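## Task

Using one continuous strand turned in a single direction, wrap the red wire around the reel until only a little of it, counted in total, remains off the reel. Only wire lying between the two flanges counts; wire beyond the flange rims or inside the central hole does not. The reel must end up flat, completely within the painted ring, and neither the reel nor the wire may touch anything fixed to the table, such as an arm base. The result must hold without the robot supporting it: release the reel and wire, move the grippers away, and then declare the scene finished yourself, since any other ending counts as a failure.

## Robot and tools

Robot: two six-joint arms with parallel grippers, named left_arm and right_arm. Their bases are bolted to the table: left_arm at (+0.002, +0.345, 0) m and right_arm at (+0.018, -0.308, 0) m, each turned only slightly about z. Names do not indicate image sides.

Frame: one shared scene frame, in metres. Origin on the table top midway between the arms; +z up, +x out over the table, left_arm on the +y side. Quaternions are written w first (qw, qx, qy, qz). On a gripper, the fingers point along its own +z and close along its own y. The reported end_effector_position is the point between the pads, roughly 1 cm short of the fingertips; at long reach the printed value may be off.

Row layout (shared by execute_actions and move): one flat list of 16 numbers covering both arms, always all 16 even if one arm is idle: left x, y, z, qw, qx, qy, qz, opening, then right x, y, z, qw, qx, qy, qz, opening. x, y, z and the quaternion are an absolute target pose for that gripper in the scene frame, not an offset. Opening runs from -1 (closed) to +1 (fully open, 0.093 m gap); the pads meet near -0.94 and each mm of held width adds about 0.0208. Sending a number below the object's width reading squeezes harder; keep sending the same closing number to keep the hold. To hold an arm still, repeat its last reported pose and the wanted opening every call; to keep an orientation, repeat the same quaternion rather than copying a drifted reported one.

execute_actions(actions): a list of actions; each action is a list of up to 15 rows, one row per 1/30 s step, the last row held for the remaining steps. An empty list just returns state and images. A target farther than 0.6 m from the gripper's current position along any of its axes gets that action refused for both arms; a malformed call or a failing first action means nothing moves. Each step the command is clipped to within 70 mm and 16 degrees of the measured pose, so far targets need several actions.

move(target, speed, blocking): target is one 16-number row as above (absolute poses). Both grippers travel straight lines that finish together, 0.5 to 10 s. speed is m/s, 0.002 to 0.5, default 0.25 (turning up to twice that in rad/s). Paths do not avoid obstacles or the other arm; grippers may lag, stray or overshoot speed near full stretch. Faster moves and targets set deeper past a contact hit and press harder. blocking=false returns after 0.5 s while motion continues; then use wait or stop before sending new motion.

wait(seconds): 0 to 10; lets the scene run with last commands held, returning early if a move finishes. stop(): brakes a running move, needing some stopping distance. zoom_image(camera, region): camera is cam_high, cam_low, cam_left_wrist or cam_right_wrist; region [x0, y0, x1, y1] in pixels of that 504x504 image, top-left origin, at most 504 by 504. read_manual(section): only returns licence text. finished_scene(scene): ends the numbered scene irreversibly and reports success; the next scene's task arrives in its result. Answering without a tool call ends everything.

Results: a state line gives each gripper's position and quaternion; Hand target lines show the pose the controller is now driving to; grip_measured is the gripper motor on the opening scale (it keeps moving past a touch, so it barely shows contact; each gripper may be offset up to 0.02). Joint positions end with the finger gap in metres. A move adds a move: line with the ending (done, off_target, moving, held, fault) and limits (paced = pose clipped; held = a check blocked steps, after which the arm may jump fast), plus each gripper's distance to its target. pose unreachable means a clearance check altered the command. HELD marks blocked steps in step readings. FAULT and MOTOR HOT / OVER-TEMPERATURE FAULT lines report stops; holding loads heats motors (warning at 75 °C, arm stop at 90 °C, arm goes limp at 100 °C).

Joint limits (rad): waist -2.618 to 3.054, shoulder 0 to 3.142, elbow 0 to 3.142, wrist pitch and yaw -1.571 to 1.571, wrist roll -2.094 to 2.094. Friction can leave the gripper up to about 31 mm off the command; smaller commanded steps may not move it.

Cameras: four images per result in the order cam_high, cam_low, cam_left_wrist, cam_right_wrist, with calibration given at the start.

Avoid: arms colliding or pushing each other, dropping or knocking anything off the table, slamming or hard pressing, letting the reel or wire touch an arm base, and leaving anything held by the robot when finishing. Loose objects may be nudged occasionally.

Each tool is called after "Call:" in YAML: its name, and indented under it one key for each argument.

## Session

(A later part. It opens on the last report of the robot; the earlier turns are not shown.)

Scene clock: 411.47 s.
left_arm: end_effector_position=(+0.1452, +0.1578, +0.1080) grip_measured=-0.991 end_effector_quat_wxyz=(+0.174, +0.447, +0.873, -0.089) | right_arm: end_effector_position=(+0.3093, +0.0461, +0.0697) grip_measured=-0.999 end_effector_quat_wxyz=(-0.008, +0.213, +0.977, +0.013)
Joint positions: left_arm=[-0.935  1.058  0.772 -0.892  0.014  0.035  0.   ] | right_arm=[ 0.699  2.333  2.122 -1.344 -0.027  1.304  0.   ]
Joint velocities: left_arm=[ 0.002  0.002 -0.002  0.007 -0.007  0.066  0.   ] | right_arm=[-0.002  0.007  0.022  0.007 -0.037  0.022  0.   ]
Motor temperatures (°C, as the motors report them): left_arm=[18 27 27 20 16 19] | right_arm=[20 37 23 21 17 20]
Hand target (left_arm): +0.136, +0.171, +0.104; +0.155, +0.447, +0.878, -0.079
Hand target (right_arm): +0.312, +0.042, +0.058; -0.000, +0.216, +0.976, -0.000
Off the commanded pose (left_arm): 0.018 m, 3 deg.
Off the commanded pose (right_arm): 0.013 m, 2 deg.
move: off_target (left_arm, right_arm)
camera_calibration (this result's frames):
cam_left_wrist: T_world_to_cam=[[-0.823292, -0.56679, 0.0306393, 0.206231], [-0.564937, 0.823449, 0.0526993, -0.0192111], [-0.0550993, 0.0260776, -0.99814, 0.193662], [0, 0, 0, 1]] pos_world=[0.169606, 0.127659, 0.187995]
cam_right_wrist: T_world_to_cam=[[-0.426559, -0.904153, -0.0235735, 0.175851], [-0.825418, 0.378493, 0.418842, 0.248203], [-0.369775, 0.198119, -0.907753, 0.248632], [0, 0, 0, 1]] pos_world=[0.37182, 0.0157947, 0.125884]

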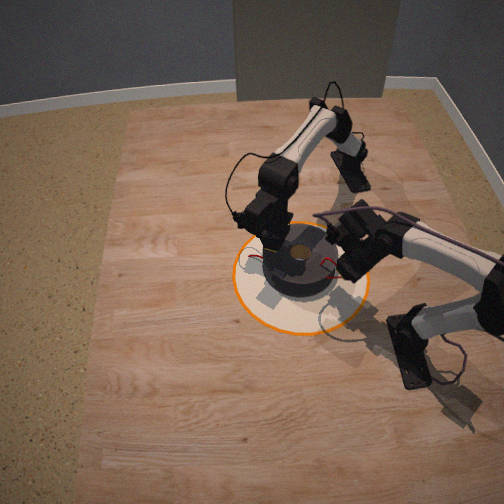

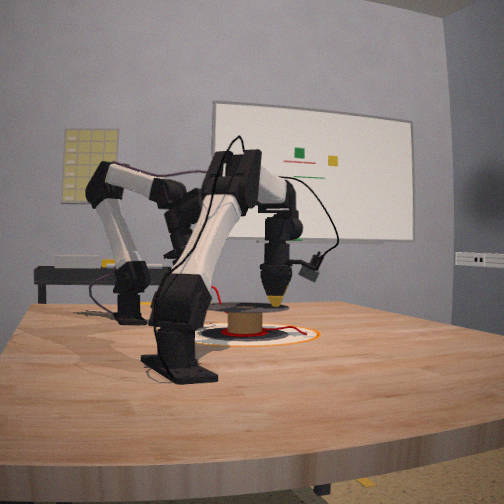

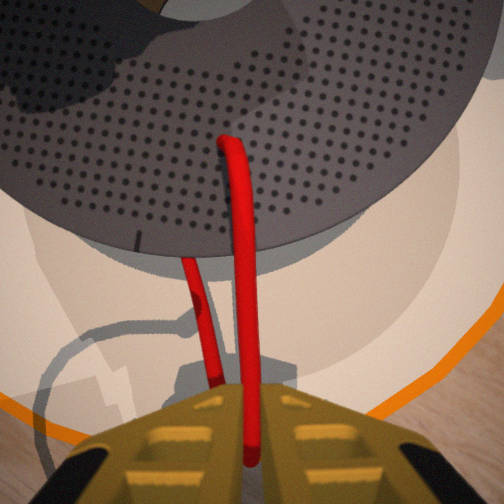

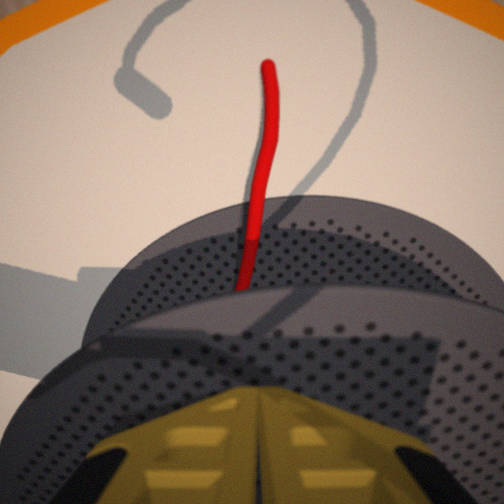

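Call:
move:
  target: [0.148,0.152,0.10,0.056,0.763,0.64,-0.067,-1,0.312,0.042,0.058,0,0.216,0.976,0,-1]
  speed: 0.1

Call:
move:
  target: [0.135,0.135,0.095,0,0.924,0.383,0,-1,0.312,0.042,0.058,0,0.216,0.976,0,-1]
  speed: 0.1

Scene clock: 421.77 s.
left_arm: end_effector_position=(+0.1465, +0.1536, +0.1003) grip_measured=-0.991 end_effector_quat_wxyz=(+0.063, +0.762, +0.642, -0.061) | right_arm: end_effector_position=(+0.3087, +0.0468, +0.0697) grip_measured=-0.999 end_effector_quat_wxyz=(-0.011, +0.213, +0.977, +0.015)
Joint positions: left_arm=[-0.862  1.336  0.974 -1.086  0.127  0.899  0.   ] | right_arm=[ 0.699  2.333  2.122 -1.344 -0.032  1.304  0.   ]
Joint velocities: left_arm=[ 0.017  0.012 -0.027 -0.007  0.022 -0.007  0.   ] | right_arm=[ 0.007 -0.017 -0.012  0.037 -0.007 -0.022  0.   ]
Motor temperatures (°C, as the motors report them): left_arm=[18 26 27 20 16 19] | right_arm=[20 38 23 21 18 20]
Hand target (left_arm): +0.148, +0.152, +0.101; +0.057, +0.762, +0.641, -0.067
Hand target (right_arm): +0.312, +0.042, +0.058; -0.001, +0.216, +0.976, -0.000
Off the commanded pose (left_arm): 0.002 m, 1 deg.
Off the commanded pose (right_arm): 0.013 m, 2 deg.
move: off_target (right_arm)
camera_calibration (this result's frames):
cam_left_wrist: T_world_to_cam=[[-0.982917, 0.183191, 0.0177601, 0.114683], [0.181232, 0.946532, 0.266894, -0.164288], [0.0320821, 0.265554, -0.963562, 0.133176], [0, 0, 0, 1]] pos_world=[0.138225, 0.0991295, 0.170134]
cam_right_wrist: T_world_to_cam=[[-0.426573, -0.904102, -0.0252019, 0.176269], [-0.823951, 0.376963, 0.423087, 0.246806], [-0.373014, 0.201243, -0.905738, 0.249034], [0, 0, 0, 1]] pos_world=[0.371441, 0.0162117, 0.125581]

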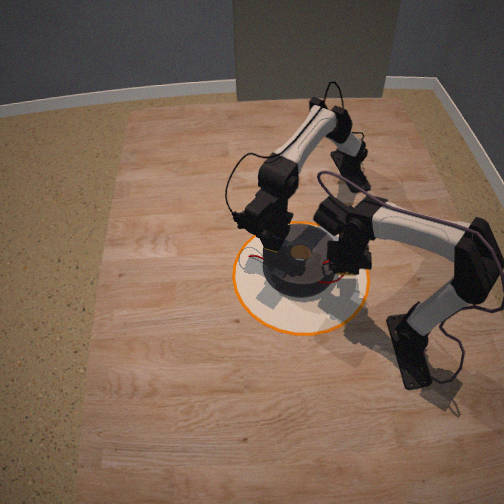

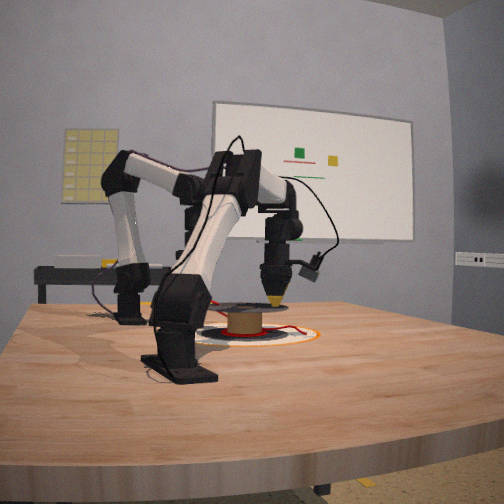

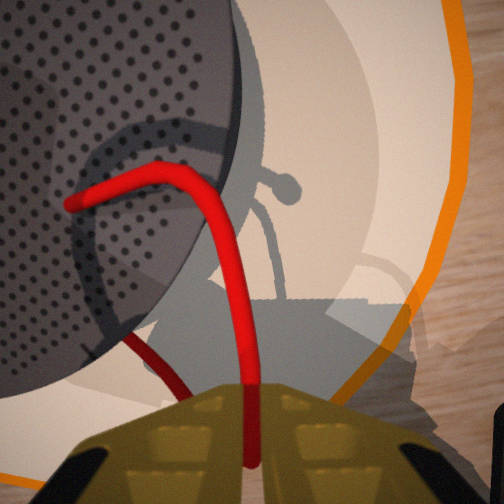

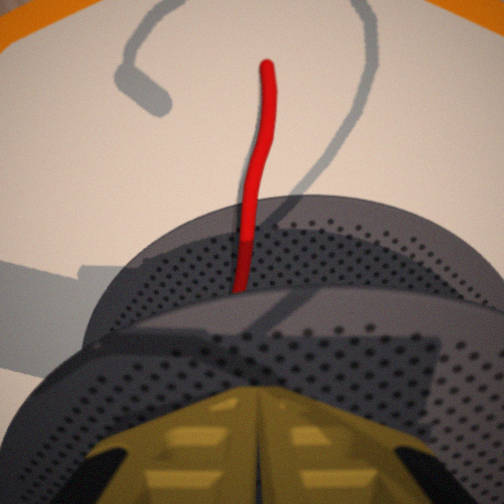

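Scene clock: 425.30 s.
left_arm: end_effector_position=(+0.1342, +0.1372, +0.0952) grip_measured=-0.991 end_effector_quat_wxyz=(+0.008, +0.920, +0.391, -0.004) | right_arm: end_effector_position=(+0.3087, +0.0468, +0.0697) grip_measured=-0.999 end_effector_quat_wxyz=(-0.011, +0.213, +0.977, +0.015)
Joint positions: left_arm=[-1.024  1.468  1.075 -1.162  0.011  1.341  0.   ] | right_arm=[ 0.699  2.333  2.122 -1.344 -0.032  1.304  0.   ]
Joint velocities: left_arm=[ 0.017 -0.007 -0.002 -0.007  0.022  0.007  0.   ] | right_arm=[ 0.012 -0.002  0.007  0.037  0.007 -0.007  0.   ]
Motor temperatures (°C, as the motors report them): left_arm=[18 26 27 20 16 19] | right_arm=[20 39 23 21 18 20]
Hand target (left_arm): +0.135, +0.136, +0.095; -0.000, +0.924, +0.383, +0.000
Hand target (right_arm): +0.312, +0.042, +0.058; -0.001, +0.216, +0.976, -0.000
Off the commanded pose (left_arm): 0.002 m, 1 deg.
Off the commanded pose (right_arm): 0.013 m, 2 deg.
move: off_target (right_arm)
camera_calibration (this result's frames):
cam_left_wrist: T_world_to_cam=[[-0.712983, 0.700725, 0.0252948, -0.00226336], [0.644118, 0.640277, 0.418518, -0.179733], [0.27707, 0.314689, -0.907856, 0.0880965], [0, 0, 0, 1]] pos_world=[0.0897466, 0.088942, 0.155258]
cam_right_wrist: T_world_to_cam=[[-0.426573, -0.904102, -0.0252019, 0.176269], [-0.823951, 0.376963, 0.423087, 0.246806], [-0.373014, 0.201243, -0.905738, 0.249034], [0, 0, 0, 1]] pos_world=[0.371441, 0.0162117, 0.125581]

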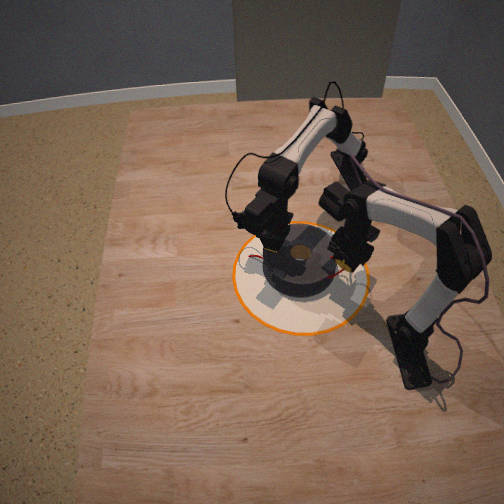

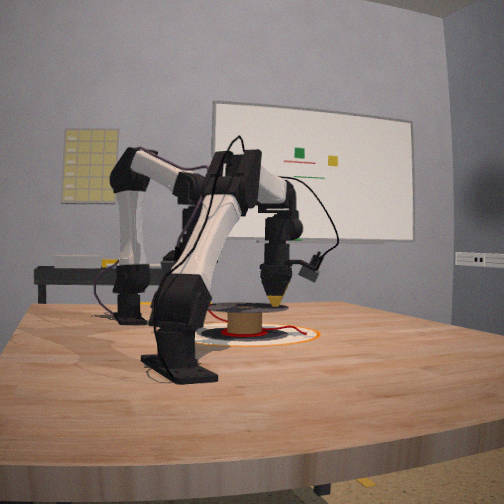

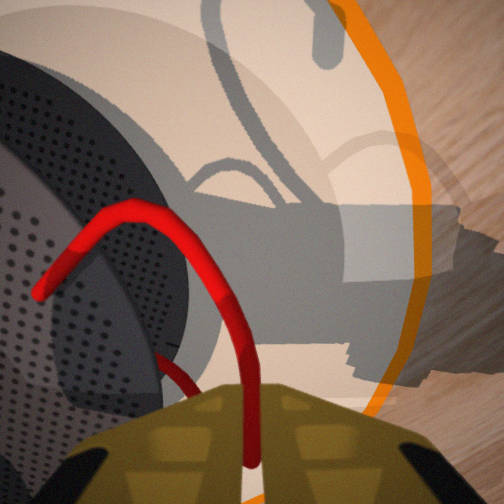

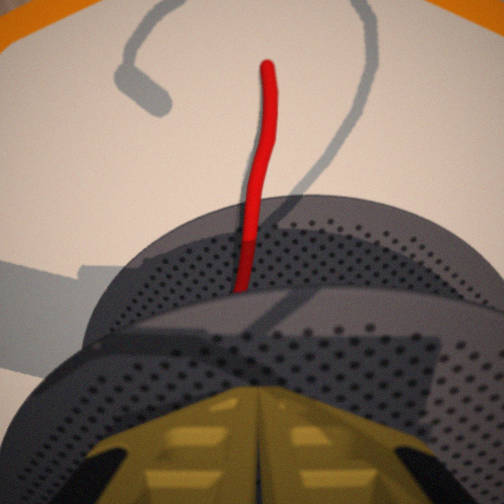

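Call:
move:
  target: [0.128,0.135,0.11,0,0.991,0.131,0,-1,0.312,0.042,0.058,0,0.216,0.976,0,-1]
  speed: 0.12

Scene clock: 428.40 s.
left_arm: end_effector_position=(+0.1276, +0.1370, +0.1051) grip_measured=-0.991 end_effector_quat_wxyz=(-0.000, +0.990, +0.140, -0.005) | right_arm: end_effector_position=(+0.3087, +0.0468, +0.0697) grip_measured=-0.999 end_effector_quat_wxyz=(-0.011, +0.213, +0.977, +0.015)
Joint positions: left_arm=[-1.049  1.468  1.114 -1.221  0.01   1.84   0.   ] | right_arm=[ 0.699  2.333  2.122 -1.344 -0.032  1.304  0.   ]
Joint velocities: left_arm=[-0.002 -0.007  0.012 -0.007  0.007 -0.051  0.   ] | right_arm=[-0.002  0.002 -0.002 -0.051  0.037 -0.022  0.   ]
Motor temperatures (°C, as the motors report them): left_arm=[18 26 28 19 16 19] | right_arm=[20 39 23 21 18 20]
Hand target (left_arm): +0.128, +0.135, +0.110; -0.000, +0.991, +0.131, -0.000
Hand target (right_arm): +0.312, +0.042, +0.058; -0.001, +0.216, +0.976, -0.000
Off the commanded pose (left_arm): 0.005 m, 1 deg.
Off the commanded pose (right_arm): 0.013 m, 2 deg.
move: off_target (right_arm)
camera_calibration (this result's frames):
cam_left_wrist: T_world_to_cam=[[-0.267685, 0.962722, 0.0388665, -0.101196], [0.877989, 0.227114, 0.421372, -0.152975], [0.396837, 0.146919, -0.906055, 0.106508], [0, 0, 0, 1]] pos_world=[0.0649549, 0.116518, 0.164895]
cam_right_wrist: T_world_to_cam=[[-0.426573, -0.904102, -0.0252019, 0.176269], [-0.823951, 0.376963, 0.423087, 0.246806], [-0.373014, 0.201243, -0.905738, 0.249034], [0, 0, 0, 1]] pos_world=[0.371441, 0.0162117, 0.125581]

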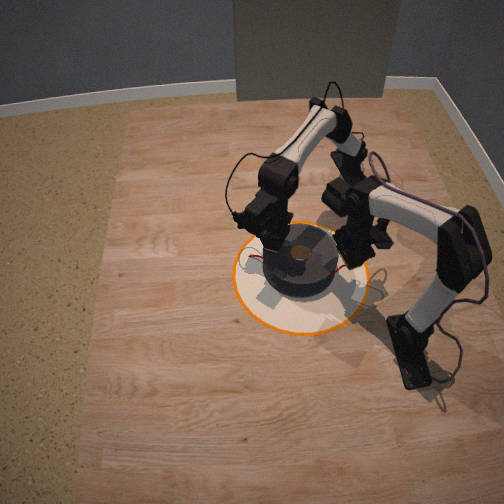

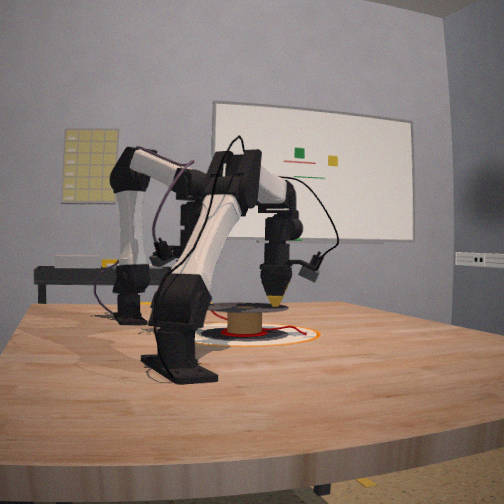

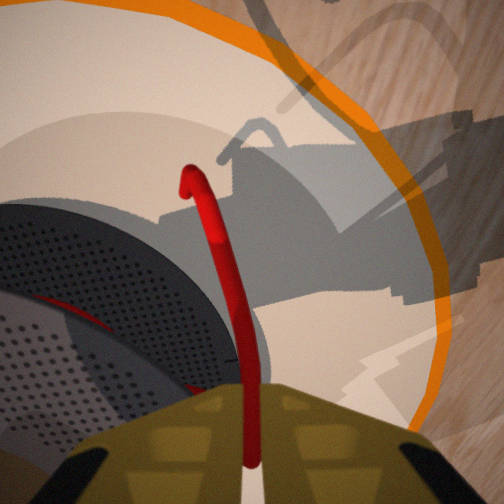

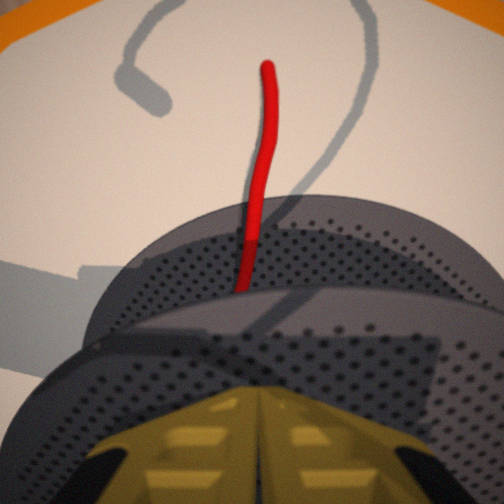

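Call:
move:
  target: [0.11,0.128,0.03,0,0.991,0.131,0,-1,0.312,0.042,0.058,0,0.216,0.976,0,-1]
  speed: 0.08

Scene clock: 430.87 s.
left_arm: end_effector_position=(+0.1096, +0.1298, +0.0378) grip_measured=-0.991 end_effector_quat_wxyz=(+0.003, +0.991, +0.132, -0.004) | right_arm: end_effector_position=(+0.3095, +0.0462, +0.0697) grip_measured=-0.999 end_effector_quat_wxyz=(-0.008, +0.213, +0.977, +0.014)
Joint positions: left_arm=[-1.128  1.519  0.885 -0.933  0.01   1.775  0.   ] | right_arm=[ 0.699  2.333  2.122 -1.344 -0.027  1.304  0.   ]
Joint velocities: left_arm=[-0.007 -0.002 -0.007 -0.007 -0.051 -0.081  0.   ] | right_arm=[-0.002 -0.012  0.012 -0.066 -0.007 -0.051  0.   ]
Motor temperatures (°C, as the motors report them): left_arm=[18 25 28 19 16 19] | right_arm=[20 39 23 21 18 20]
Hand target (left_arm): +0.110, +0.129, +0.031; -0.000, +0.991, +0.131, -0.000
Hand target (right_arm): +0.312, +0.042, +0.058; -0.000, +0.216, +0.976, -0.000
Off the commanded pose (left_arm): 0.008 m, 1 deg.
Off the commanded pose (right_arm): 0.013 m, 2 deg.
move: off_target (right_arm)
camera_calibration (this result's frames):
cam_left_wrist: T_world_to_cam=[[-0.253451, 0.966816, 0.0320798, -0.0983796], [0.879837, 0.216613, 0.423043, -0.106145], [0.402056, 0.135446, -0.905542, 0.0546141], [0, 0, 0, 1]] pos_world=[0.0464976, 0.11071, 0.0975151]
cam_right_wrist: T_world_to_cam=[[-0.426544, -0.904145, -0.0241174, 0.176031], [-0.825863, 0.378464, 0.417991, 0.248559], [-0.368797, 0.198209, -0.908131, 0.248419], [0, 0, 0, 1]] pos_world=[0.371977, 0.0158478, 0.125947]

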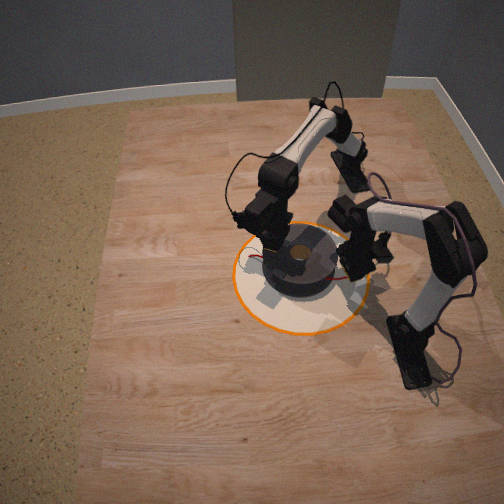

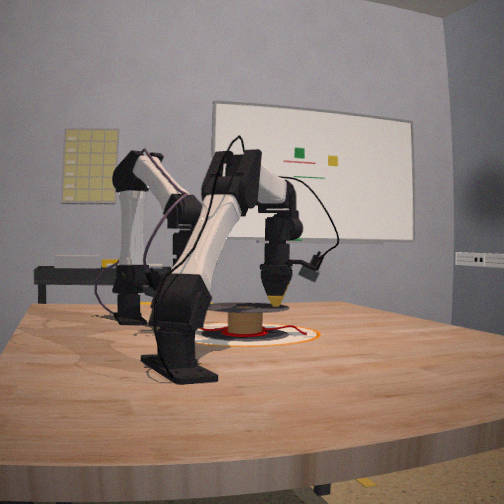

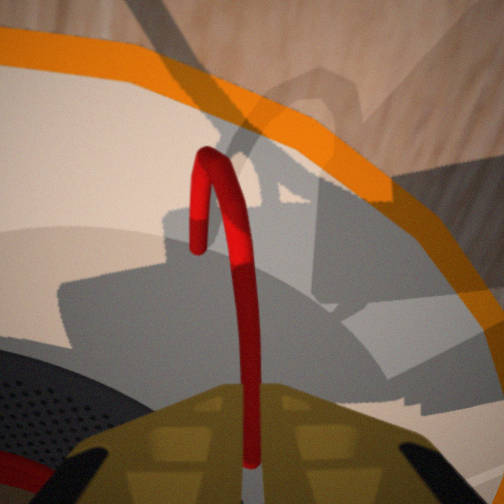

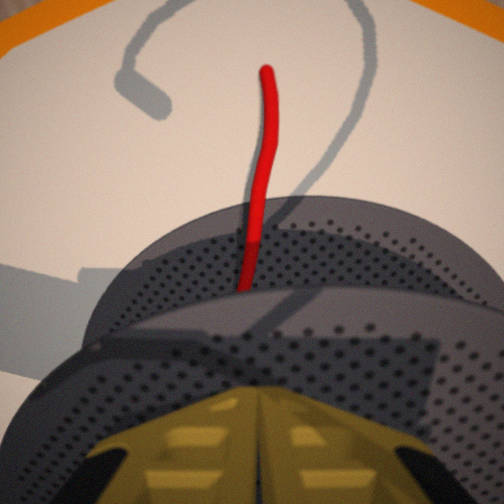

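Call:
move:
  target: [0.108,0.122,0.047,0,0.906,0.423,0,-1,0.312,0.042,0.058,0,0.216,0.976,0,-1]
  speed: 0.1

Call:
move:
  target: [0.108,0.105,0.047,0,0.707,0.707,0,-1,0.312,0.042,0.058,0,0.216,0.976,0,-1]
  speed: 0.1

Call:
move:
  target: [0.107,0.070,0.047,0,0.537,0.843,0,-1,0.312,0.042,0.058,0,0.216,0.976,0,-1]
  speed: 0.07

Scene clock: 437.30 s.
left_arm: end_effector_position=(+0.1078, +0.1237, +0.0454) grip_measured=-0.991 end_effector_quat_wxyz=(+0.005, +0.906, +0.424, -0.005) | right_arm: end_effector_position=(+0.3095, +0.0462, +0.0697) grip_measured=-0.999 end_effector_quat_wxyz=(-0.008, +0.213, +0.977, +0.014)
Joint positions: left_arm=[-1.146  1.519  0.917 -0.958  0.01   1.148  0.   ] | right_arm=[ 0.699  2.333  2.122 -1.344 -0.027  1.304  0.   ]
Joint velocities: left_arm=[ 0.007  0.007 -0.007  0.007  0.037 -0.081  0.   ] | right_arm=[-0.017 -0.002  0.002 -0.066  0.051 -0.051  0.   ]
Motor temperatures (°C, as the motors report them): left_arm=[18 25 27 19 16 19] | right_arm=[20 40 23 21 18 20]
Hand target (left_arm): +0.108, +0.122, +0.047; +0.000, +0.906, +0.423, -0.000
Hand target (right_arm): +0.312, +0.042, +0.058; -0.000, +0.216, +0.976, -0.000
Off the commanded pose (left_arm): 0.002 m, 1 deg.
Off the commanded pose (right_arm): 0.013 m, 2 deg.
move: off_target (right_arm)
camera_calibration (this result's frames):
cam_left_wrist: T_world_to_cam=[[-0.760979, 0.647993, 0.0318813, 0.000980731], [0.598733, 0.682506, 0.419171, -0.133614], [0.249861, 0.338069, -0.907347, 0.0544806], [0, 0, 0, 1]] pos_world=[0.0671328, 0.0721387, 0.105409]
cam_right_wrist: T_world_to_cam=[[-0.426544, -0.904145, -0.0241174, 0.176031], [-0.825863, 0.378464, 0.417991, 0.248559], [-0.368797, 0.198209, -0.908131, 0.248419], [0, 0, 0, 1]] pos_world=[0.371977, 0.0158478, 0.125947]

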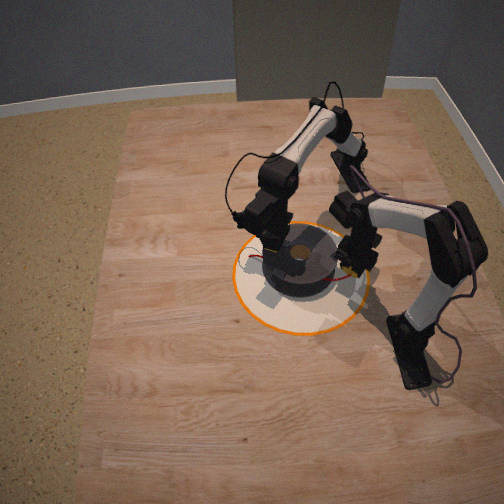

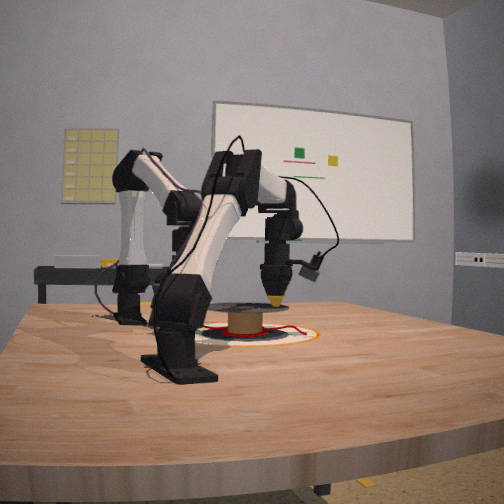

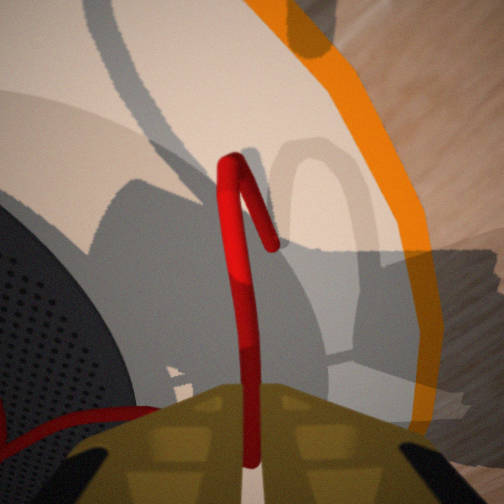

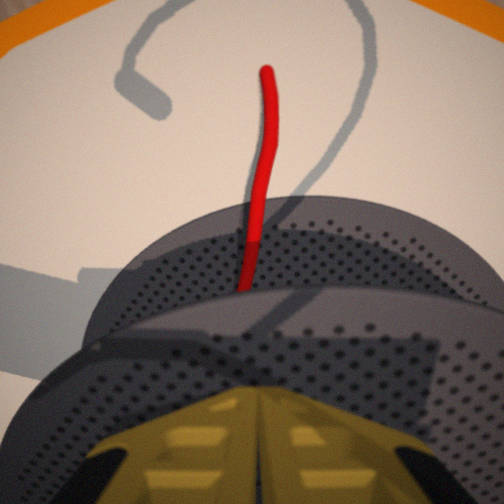

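Scene clock: 441.17 s.
left_arm: end_effector_position=(+0.1081, +0.1063, +0.0477) grip_measured=-0.991 end_effector_quat_wxyz=(+0.007, +0.707, +0.707, -0.007) | right_arm: end_effector_position=(+0.3095, +0.0462, +0.0697) grip_measured=-0.999 end_effector_quat_wxyz=(-0.008, +0.213, +0.977, +0.014)
Joint positions: left_arm=[-1.174  1.57   0.976 -0.959  0.009  0.423  0.   ] | right_arm=[ 0.699  2.333  2.122 -1.344 -0.027  1.304  0.   ]
Joint velocities: left_arm=[-0.007 -0.007 -0.012 -0.022  0.037 -0.037  0.   ] | right_arm=[ 0.012  0.012 -0.017  0.022  0.007 -0.007  0.   ]
Motor temperatures (°C, as the motors report them): left_arm=[18 25 28 19 16 19] | right_arm=[20 40 23 21 18 20]
Hand target (left_arm): +0.108, +0.105, +0.047; +0.000, +0.707, +0.707, -0.000
Hand target (right_arm): +0.312, +0.042, +0.058; -0.000, +0.216, +0.976, -0.000
Off the commanded pose (left_arm): 0.002 m, 1 deg.
Off the commanded pose (right_arm): 0.013 m, 2 deg.
move: off_target (right_arm)
camera_calibration (this result's frames):
cam_left_wrist: T_world_to_cam=[[-0.999225, 0.00914597, 0.0382874, 0.105835], [0.0241413, 0.910633, 0.41251, -0.0847066], [-0.031093, 0.413114, -0.910148, 0.0848683], [0, 0, 0, 1]] pos_world=[0.110436, 0.0411084, 0.108133]
cam_right_wrist: T_world_to_cam=[[-0.426544, -0.904145, -0.0241174, 0.176031], [-0.825863, 0.378464, 0.417991, 0.248559], [-0.368797, 0.198209, -0.908131, 0.248419], [0, 0, 0, 1]] pos_world=[0.371977, 0.0158478, 0.125947]

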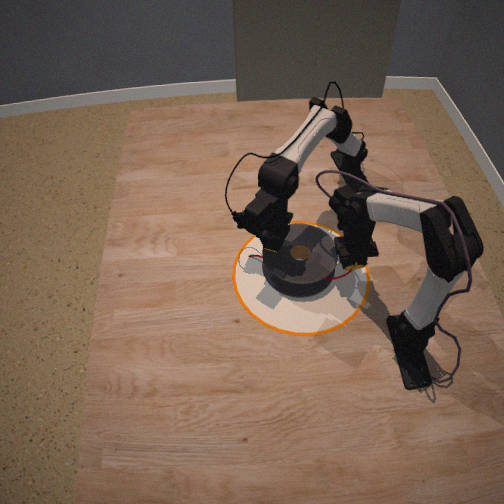

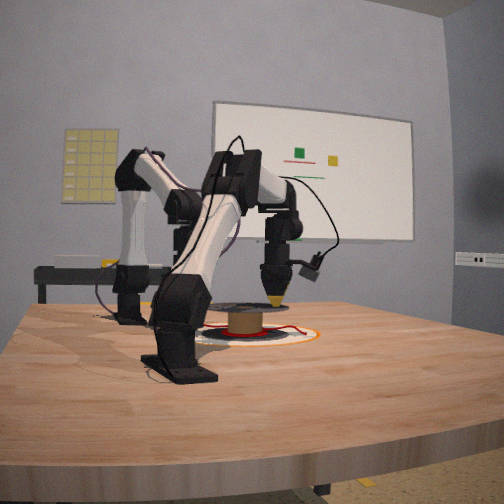

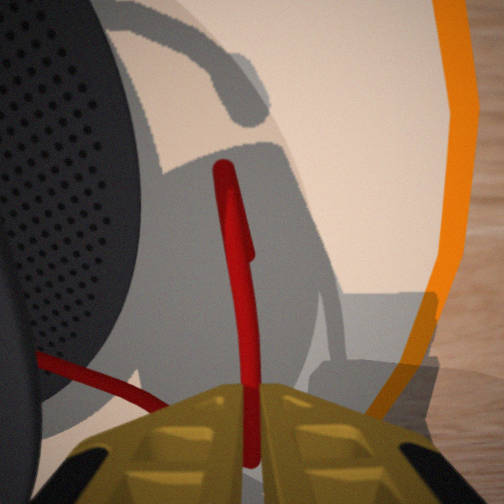

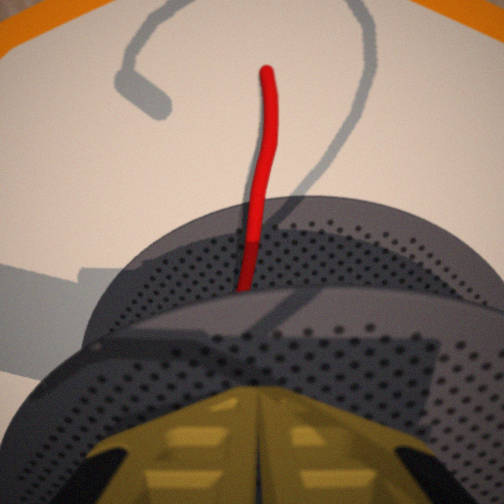

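Scene clock: 444.63 s.
left_arm: end_effector_position=(+0.1070, +0.0726, +0.0483) grip_measured=-0.991 end_effector_quat_wxyz=(+0.003, +0.538, +0.843, -0.006) | right_arm: end_effector_position=(+0.3111, +0.0464, +0.0697) grip_measured=-0.999 end_effector_quat_wxyz=(-0.004, +0.213, +0.977, +0.014)
Joint positions: left_arm=[-1.227  1.688  1.104 -0.974  0.007 -0.064  0.   ] | right_arm=[ 0.699  2.333  2.122 -1.339 -0.02   1.304  0.   ]
Joint velocities: left_arm=[-0.007 -0.002 -0.007  0.022  0.051 -0.007  0.   ] | right_arm=[-0.002 -0.007 -0.002 -0.022  0.022 -0.095  0.   ]
Motor temperatures (°C, as the motors report them): left_arm=[18 25 28 19 16 19] | right_arm=[20 41 23 20 18 20]
Hand target (left_arm): +0.106, +0.070, +0.047; -0.000, +0.537, +0.843, +0.000
Hand target (right_arm): +0.312, +0.042, +0.058; -0.000, +0.216, +0.976, -0.000
Off the commanded pose (left_arm): 0.003 m, 1 deg.
Off the commanded pose (right_arm): 0.013 m, 2 deg.
move: off_target (right_arm)
camera_calibration (this result's frames):
cam_left_wrist: T_world_to_cam=[[-0.909711, -0.412833, 0.0446771, 0.125767], [-0.358019, 0.834295, 0.419254, -0.00811257], [-0.210356, 0.365405, -0.906769, 0.121807], [0, 0, 0, 1]] pos_world=[0.137129, 0.0141799, 0.108233]
cam_right_wrist: T_world_to_cam=[[-0.426447, -0.904105, -0.0271679, 0.17708], [-0.829313, 0.378826, 0.410769, 0.251422], [-0.361086, 0.197702, -0.911335, 0.24684], [0, 0, 0, 1]] pos_world=[0.373153, 0.0160526, 0.126488]

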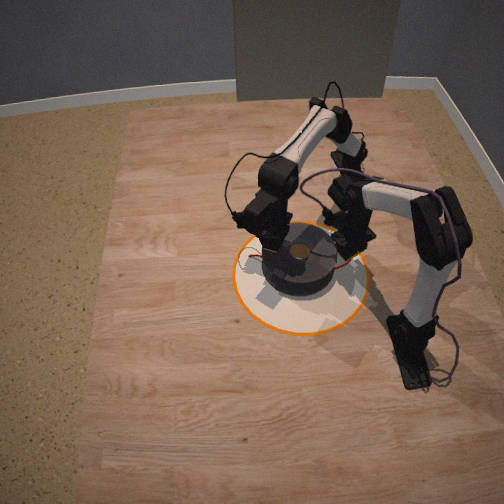

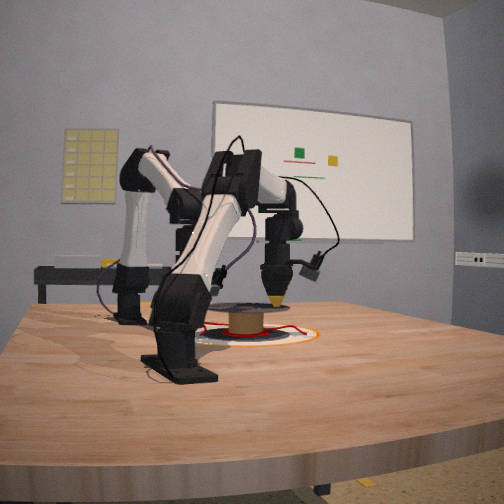

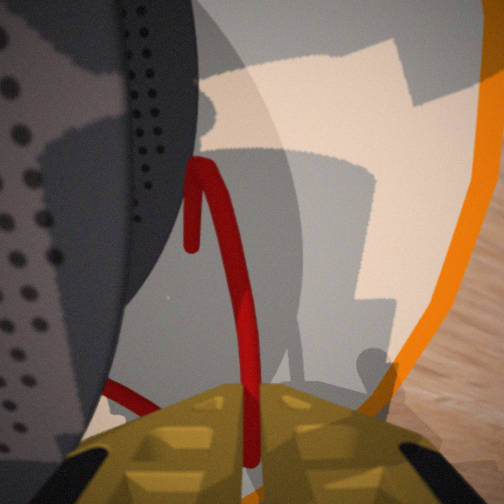

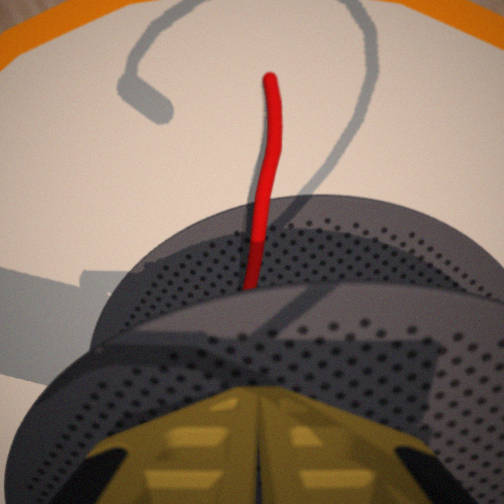

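Call:
move:
  target: [0.106,0.066,0.051,0,0.259,0.966,0,-1,0.312,0.042,0.058,0,0.216,0.976,0,-1]
  speed: 0.08

Scene clock: 451.33 s.
left_arm: end_effector_position=(+0.1112, +0.0665, +0.0545) grip_measured=-0.991 end_effector_quat_wxyz=(+0.014, +0.258, +0.966, -0.011) | right_arm: end_effector_position=(+0.3111, +0.0464, +0.0697) grip_measured=-0.999 end_effector_quat_wxyz=(-0.004, +0.213, +0.977, +0.014)
Joint positions: left_arm=[-1.23   1.688  1.13  -0.979 -0.009 -0.68   0.   ] | right_arm=[ 0.699  2.333  2.122 -1.339 -0.02   1.304  0.   ]
Joint velocities: left_arm=[ 0.002 -0.017  0.017 -0.007  0.007 -0.037  0.   ] | right_arm=[-0.012 -0.007  0.007 -0.022 -0.007  0.007  0.   ]
Motor temperatures (°C, as the motors report them): left_arm=[18 25 28 19 16 19] | right_arm=[20 41 23 20 18 20]
Hand target (left_arm): +0.106, +0.066, +0.051; +0.000, +0.259, +0.966, -0.000
Hand target (right_arm): +0.312, +0.042, +0.058; -0.000, +0.216, +0.976, -0.000
Off the commanded pose (left_arm): 0.006 m, 2 deg.
Off the commanded pose (right_arm): 0.013 m, 2 deg.
move: off_target (right_arm)
camera_calibration (this result's frames):
cam_left_wrist: T_world_to_cam=[[-0.506985, -0.860403, 0.0516965, 0.111376], [-0.77835, 0.482754, 0.401398, 0.06694], [-0.370321, 0.163265, -0.914443, 0.162197], [0, 0, 0, 1]] pos_world=[0.168633, 0.0370313, 0.115692]
cam_right_wrist: T_world_to_cam=[[-0.426447, -0.904101, -0.0272648, 0.177103], [-0.829196, 0.378718, 0.411104, 0.251311], [-0.361354, 0.197922, -0.911181, 0.246877], [0, 0, 0, 1]] pos_world=[0.373121, 0.0160804, 0.126464]

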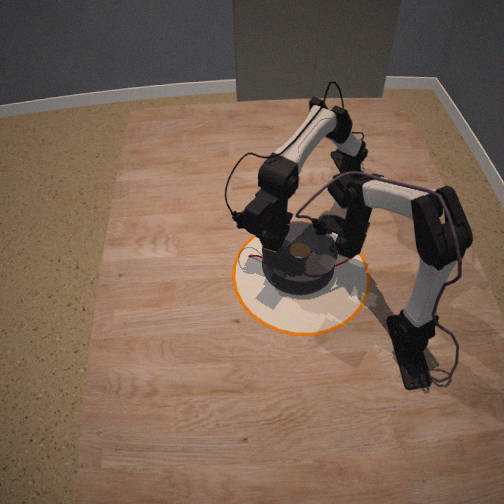

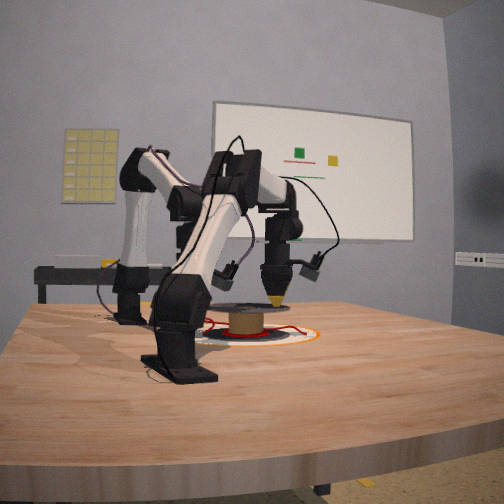

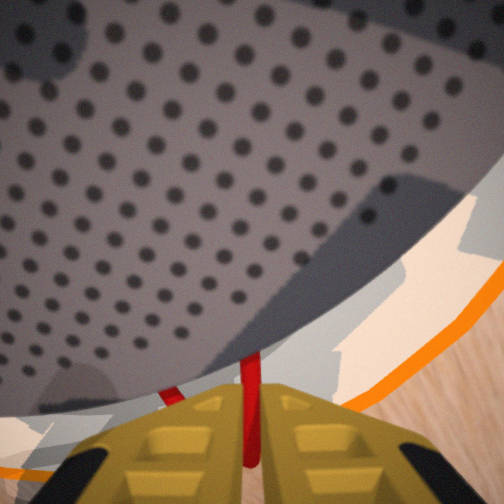

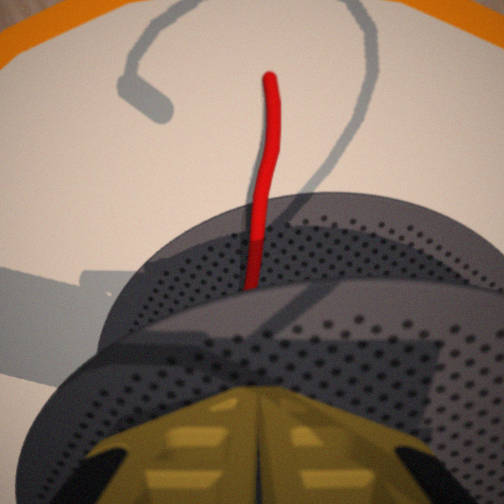

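Call:
move:
  target: [0.120,0.030,0.051,0,0.044,0.999,0,-1,0.312,0.042,0.055,0,0.216,0.976,0,-1]
  speed: 0.07

Scene clock: 455.17 s.
left_arm: end_effector_position=(+0.1229, +0.0356, +0.0543) grip_measured=-0.991 end_effector_quat_wxyz=(+0.007, +0.043, +0.999, -0.000) | right_arm: end_effector_position=(+0.3131, +0.0479, +0.0693) grip_measured=-0.999 end_effector_quat_wxyz=(+0.000, +0.213, +0.977, +0.018)
Joint positions: left_arm=[-1.232  1.833  1.304 -1.036 -0.013 -1.119  0.   ] | right_arm=[ 0.699  2.333  2.12  -1.327 -0.016  1.304  0.   ]
Joint velocities: left_arm=[ 0.032 -0.017  0.012 -0.022 -0.066  0.007  0.   ] | right_arm=[-0.002 -0.002 -0.012  0.066  0.022 -0.037  0.   ]
Motor temperatures (°C, as the motors report them): left_arm=[18 25 28 19 16 19] | right_arm=[20 42 23 20 18 20]
Hand target (left_arm): +0.120, +0.030, +0.052; +0.000, +0.044, +0.999, -0.000
Hand target (right_arm): +0.312, +0.042, +0.056; -0.000, +0.216, +0.976, -0.000
Off the commanded pose (left_arm): 0.007 m, 1 deg.
Off the commanded pose (right_arm): 0.015 m, 2 deg.
move: off_target (right_arm)
camera_calibration (this result's frames):
cam_left_wrist: T_world_to_cam=[[-0.0954464, -0.994741, 0.0371625, 0.0456894], [-0.902753, 0.10223, 0.417836, 0.11909], [-0.419437, 0.00633239, -0.907762, 0.182602], [0, 0, 0, 1]] pos_world=[0.18846, 0.0321181, 0.114301]
cam_right_wrist: T_world_to_cam=[[-0.426246, -0.903895, -0.0358835, 0.179789], [-0.832952, 0.3767, 0.405325, 0.254311], [-0.352854, 0.202657, -0.913468, 0.244211], [0, 0, 0, 1]] pos_world=[0.374633, 0.0172203, 0.126452]

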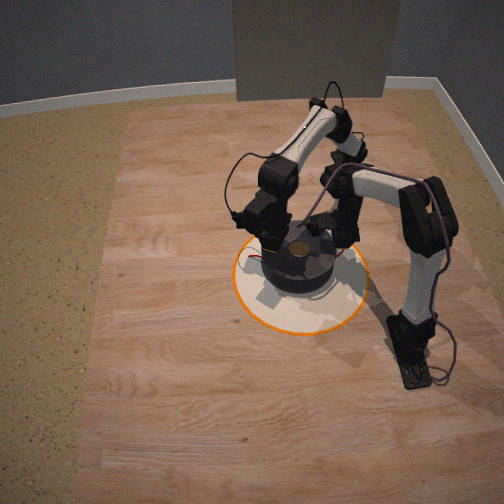

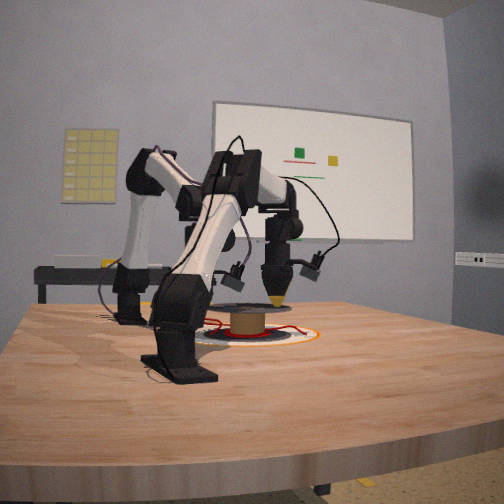

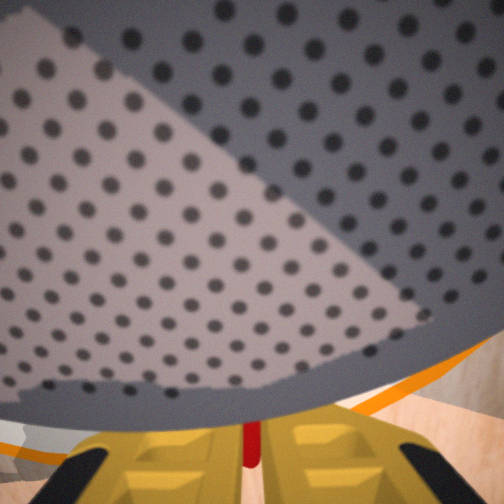

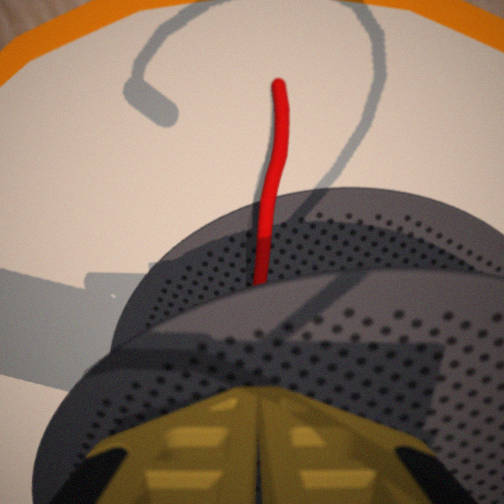

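Call:
zoom_image:
  camera: "cam_low"
  region: [170, 270, 340, 370]

Region (170, 270, 340, 370) of cam_low's 504x504 image, scaled by 2.965, with more detail than that image has; it fills the top 296 rows of this view, and the rest is white.

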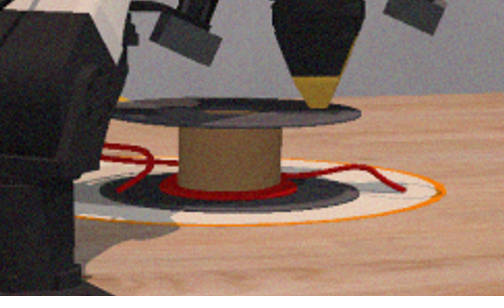

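Call:
move:
  target: [0.120,0.032,0.052,0,0.044,0.999,0,-0.3,0.312,0.042,0.055,0,0.216,0.976,0,-1]
  speed: 0.1

Call:
move:
  target: [0.112,0.04,0.12,0,0.044,0.999,0,-0.3,0.312,0.042,0.055,0,0.216,0.976,0,-1]
  speed: 0.15

Scene clock: 459.30 s.
left_arm: end_effector_position=(+0.1227, +0.0354, +0.0542) grip_measured=-0.302 end_effector_quat_wxyz=(+0.006, +0.042, +0.999, -0.001) | right_arm: end_effector_position=(+0.3132, +0.0478, +0.0693) grip_measured=-0.999 end_effector_quat_wxyz=(+0.000, +0.213, +0.977, +0.018)
Joint positions: left_arm=[-1.232  1.834  1.305 -1.036 -0.011 -1.121  0.031] | right_arm=[ 0.699  2.333  2.12  -1.327 -0.016  1.304  0.   ]
Joint velocities: left_arm=[ 0.002  0.012 -0.017 -0.095  0.007 -0.022  0.   ] | right_arm=[ 0.007 -0.022 -0.007 -0.022 -0.022 -0.037  0.   ]
Motor temperatures (°C, as the motors report them): left_arm=[18 26 28 19 16 19] | right_arm=[20 42 23 20 18 20]
Hand target (left_arm): +0.120, +0.032, +0.052; +0.000, +0.044, +0.999, -0.000
Hand target (right_arm): +0.312, +0.042, +0.056; -0.000, +0.216, +0.976, -0.000
Off the commanded pose (left_arm): 0.005 m, 1 deg.
Off the commanded pose (right_arm): 0.015 m, 2 deg.
move: off_target (right_arm)
camera_calibration (this result's frames):
cam_left_wrist: T_world_to_cam=[[-0.0931253, -0.994934, 0.0378708, 0.0451727], [-0.902386, 0.100414, 0.419066, 0.118889], [-0.420746, 0.00485161, -0.907165, 0.182671], [0, 0, 0, 1]] pos_world=[0.188348, 0.0321195, 0.11418]
cam_right_wrist: T_world_to_cam=[[-0.426246, -0.903899, -0.0357866, 0.179766], [-0.833066, 0.37681, 0.404989, 0.254421], [-0.352584, 0.202438, -0.913621, 0.244173], [0, 0, 0, 1]] pos_world=[0.374666, 0.0171923, 0.126477]

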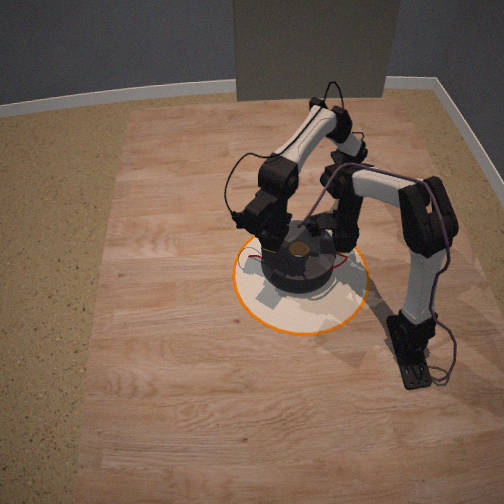

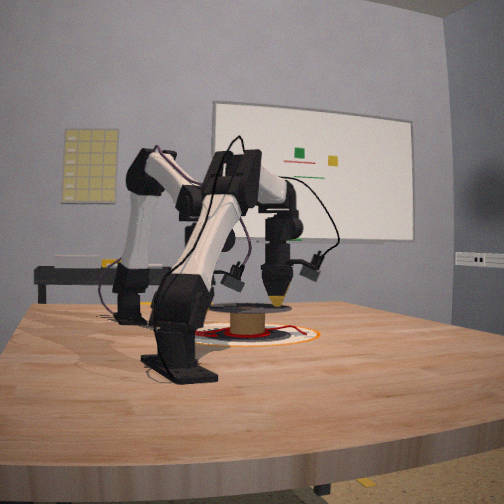

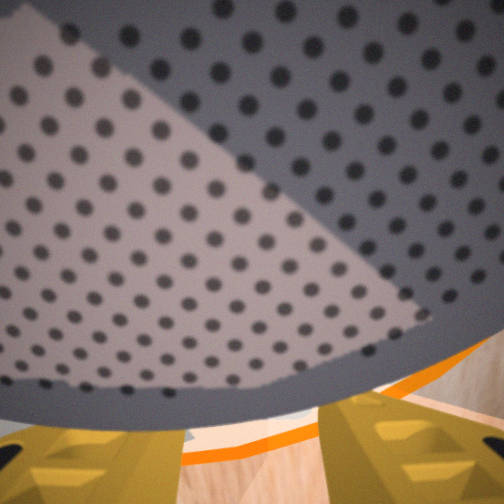

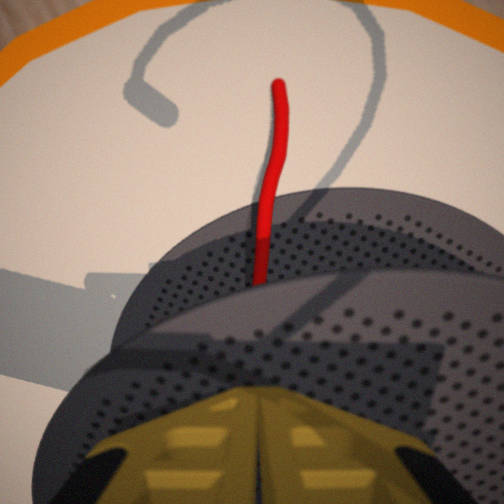

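Scene clock: 460.37 s.
left_arm: end_effector_position=(+0.1165, +0.0414, +0.1112) grip_measured=-0.302 end_effector_quat_wxyz=(+0.003, +0.043, +0.999, +0.008) | right_arm: end_effector_position=(+0.3132, +0.0478, +0.0693) grip_measured=-0.999 end_effector_quat_wxyz=(+0.000, +0.213, +0.977, +0.018)
Joint positions: left_arm=[-1.244  1.783  1.471 -1.272 -0.011 -1.131  0.031] | right_arm=[ 0.699  2.333  2.12  -1.327 -0.016  1.304  0.   ]
Joint velocities: left_arm=[ 0.012 -0.027 -0.002  0.007 -0.022 -0.037  0.001] | right_arm=[-0.022 -0.012  0.002  0.037 -0.037 -0.037  0.   ]
Motor temperatures (°C, as the motors report them): left_arm=[18 26 28 19 16 19] | right_arm=[20 42 23 20 18 20]
Hand target (left_arm): +0.112, +0.040, +0.120; -0.000, +0.044, +0.999, +0.000
Hand target (right_arm): +0.312, +0.042, +0.056; -0.000, +0.216, +0.976, -0.000
Off the commanded pose (left_arm): 0.010 m, 1 deg.
Off the commanded pose (right_arm): 0.015 m, 2 deg.
move: off_target (right_arm)
camera_calibration (this result's frames):
cam_left_wrist: T_world_to_cam=[[-0.0944489, -0.995312, 0.0208228, 0.0504619], [-0.899426, 0.0942787, 0.426783, 0.0877872], [-0.426745, 0.0215806, -0.904114, 0.231399], [0, 0, 0, 1]] pos_world=[0.182473, 0.0369551, 0.170694]
cam_right_wrist: T_world_to_cam=[[-0.426246, -0.903899, -0.0357866, 0.179766], [-0.833066, 0.37681, 0.404989, 0.254421], [-0.352584, 0.202438, -0.913621, 0.244173], [0, 0, 0, 1]] pos_world=[0.374666, 0.0171923, 0.126477]

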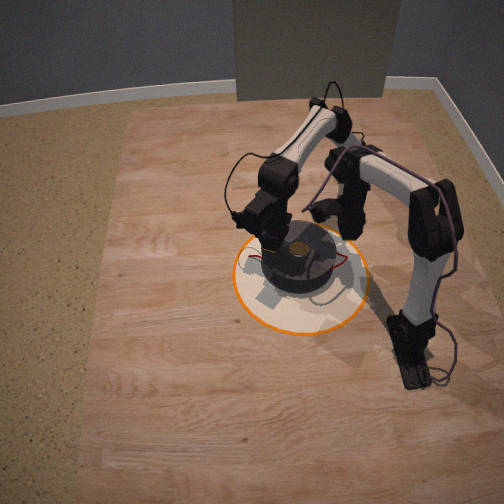

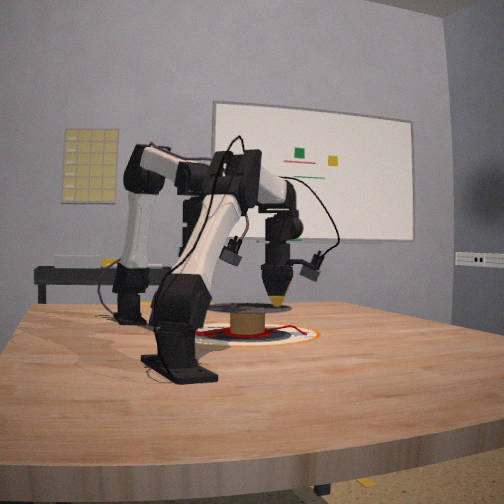

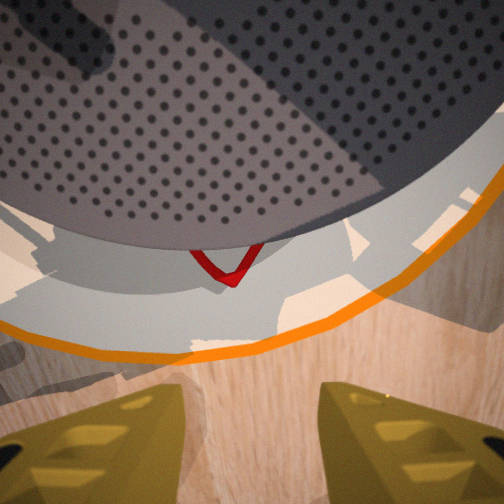

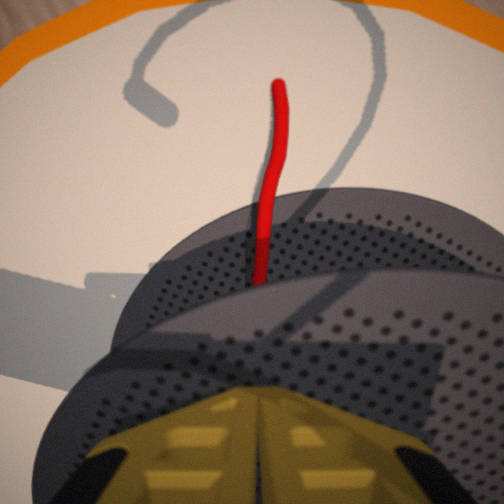

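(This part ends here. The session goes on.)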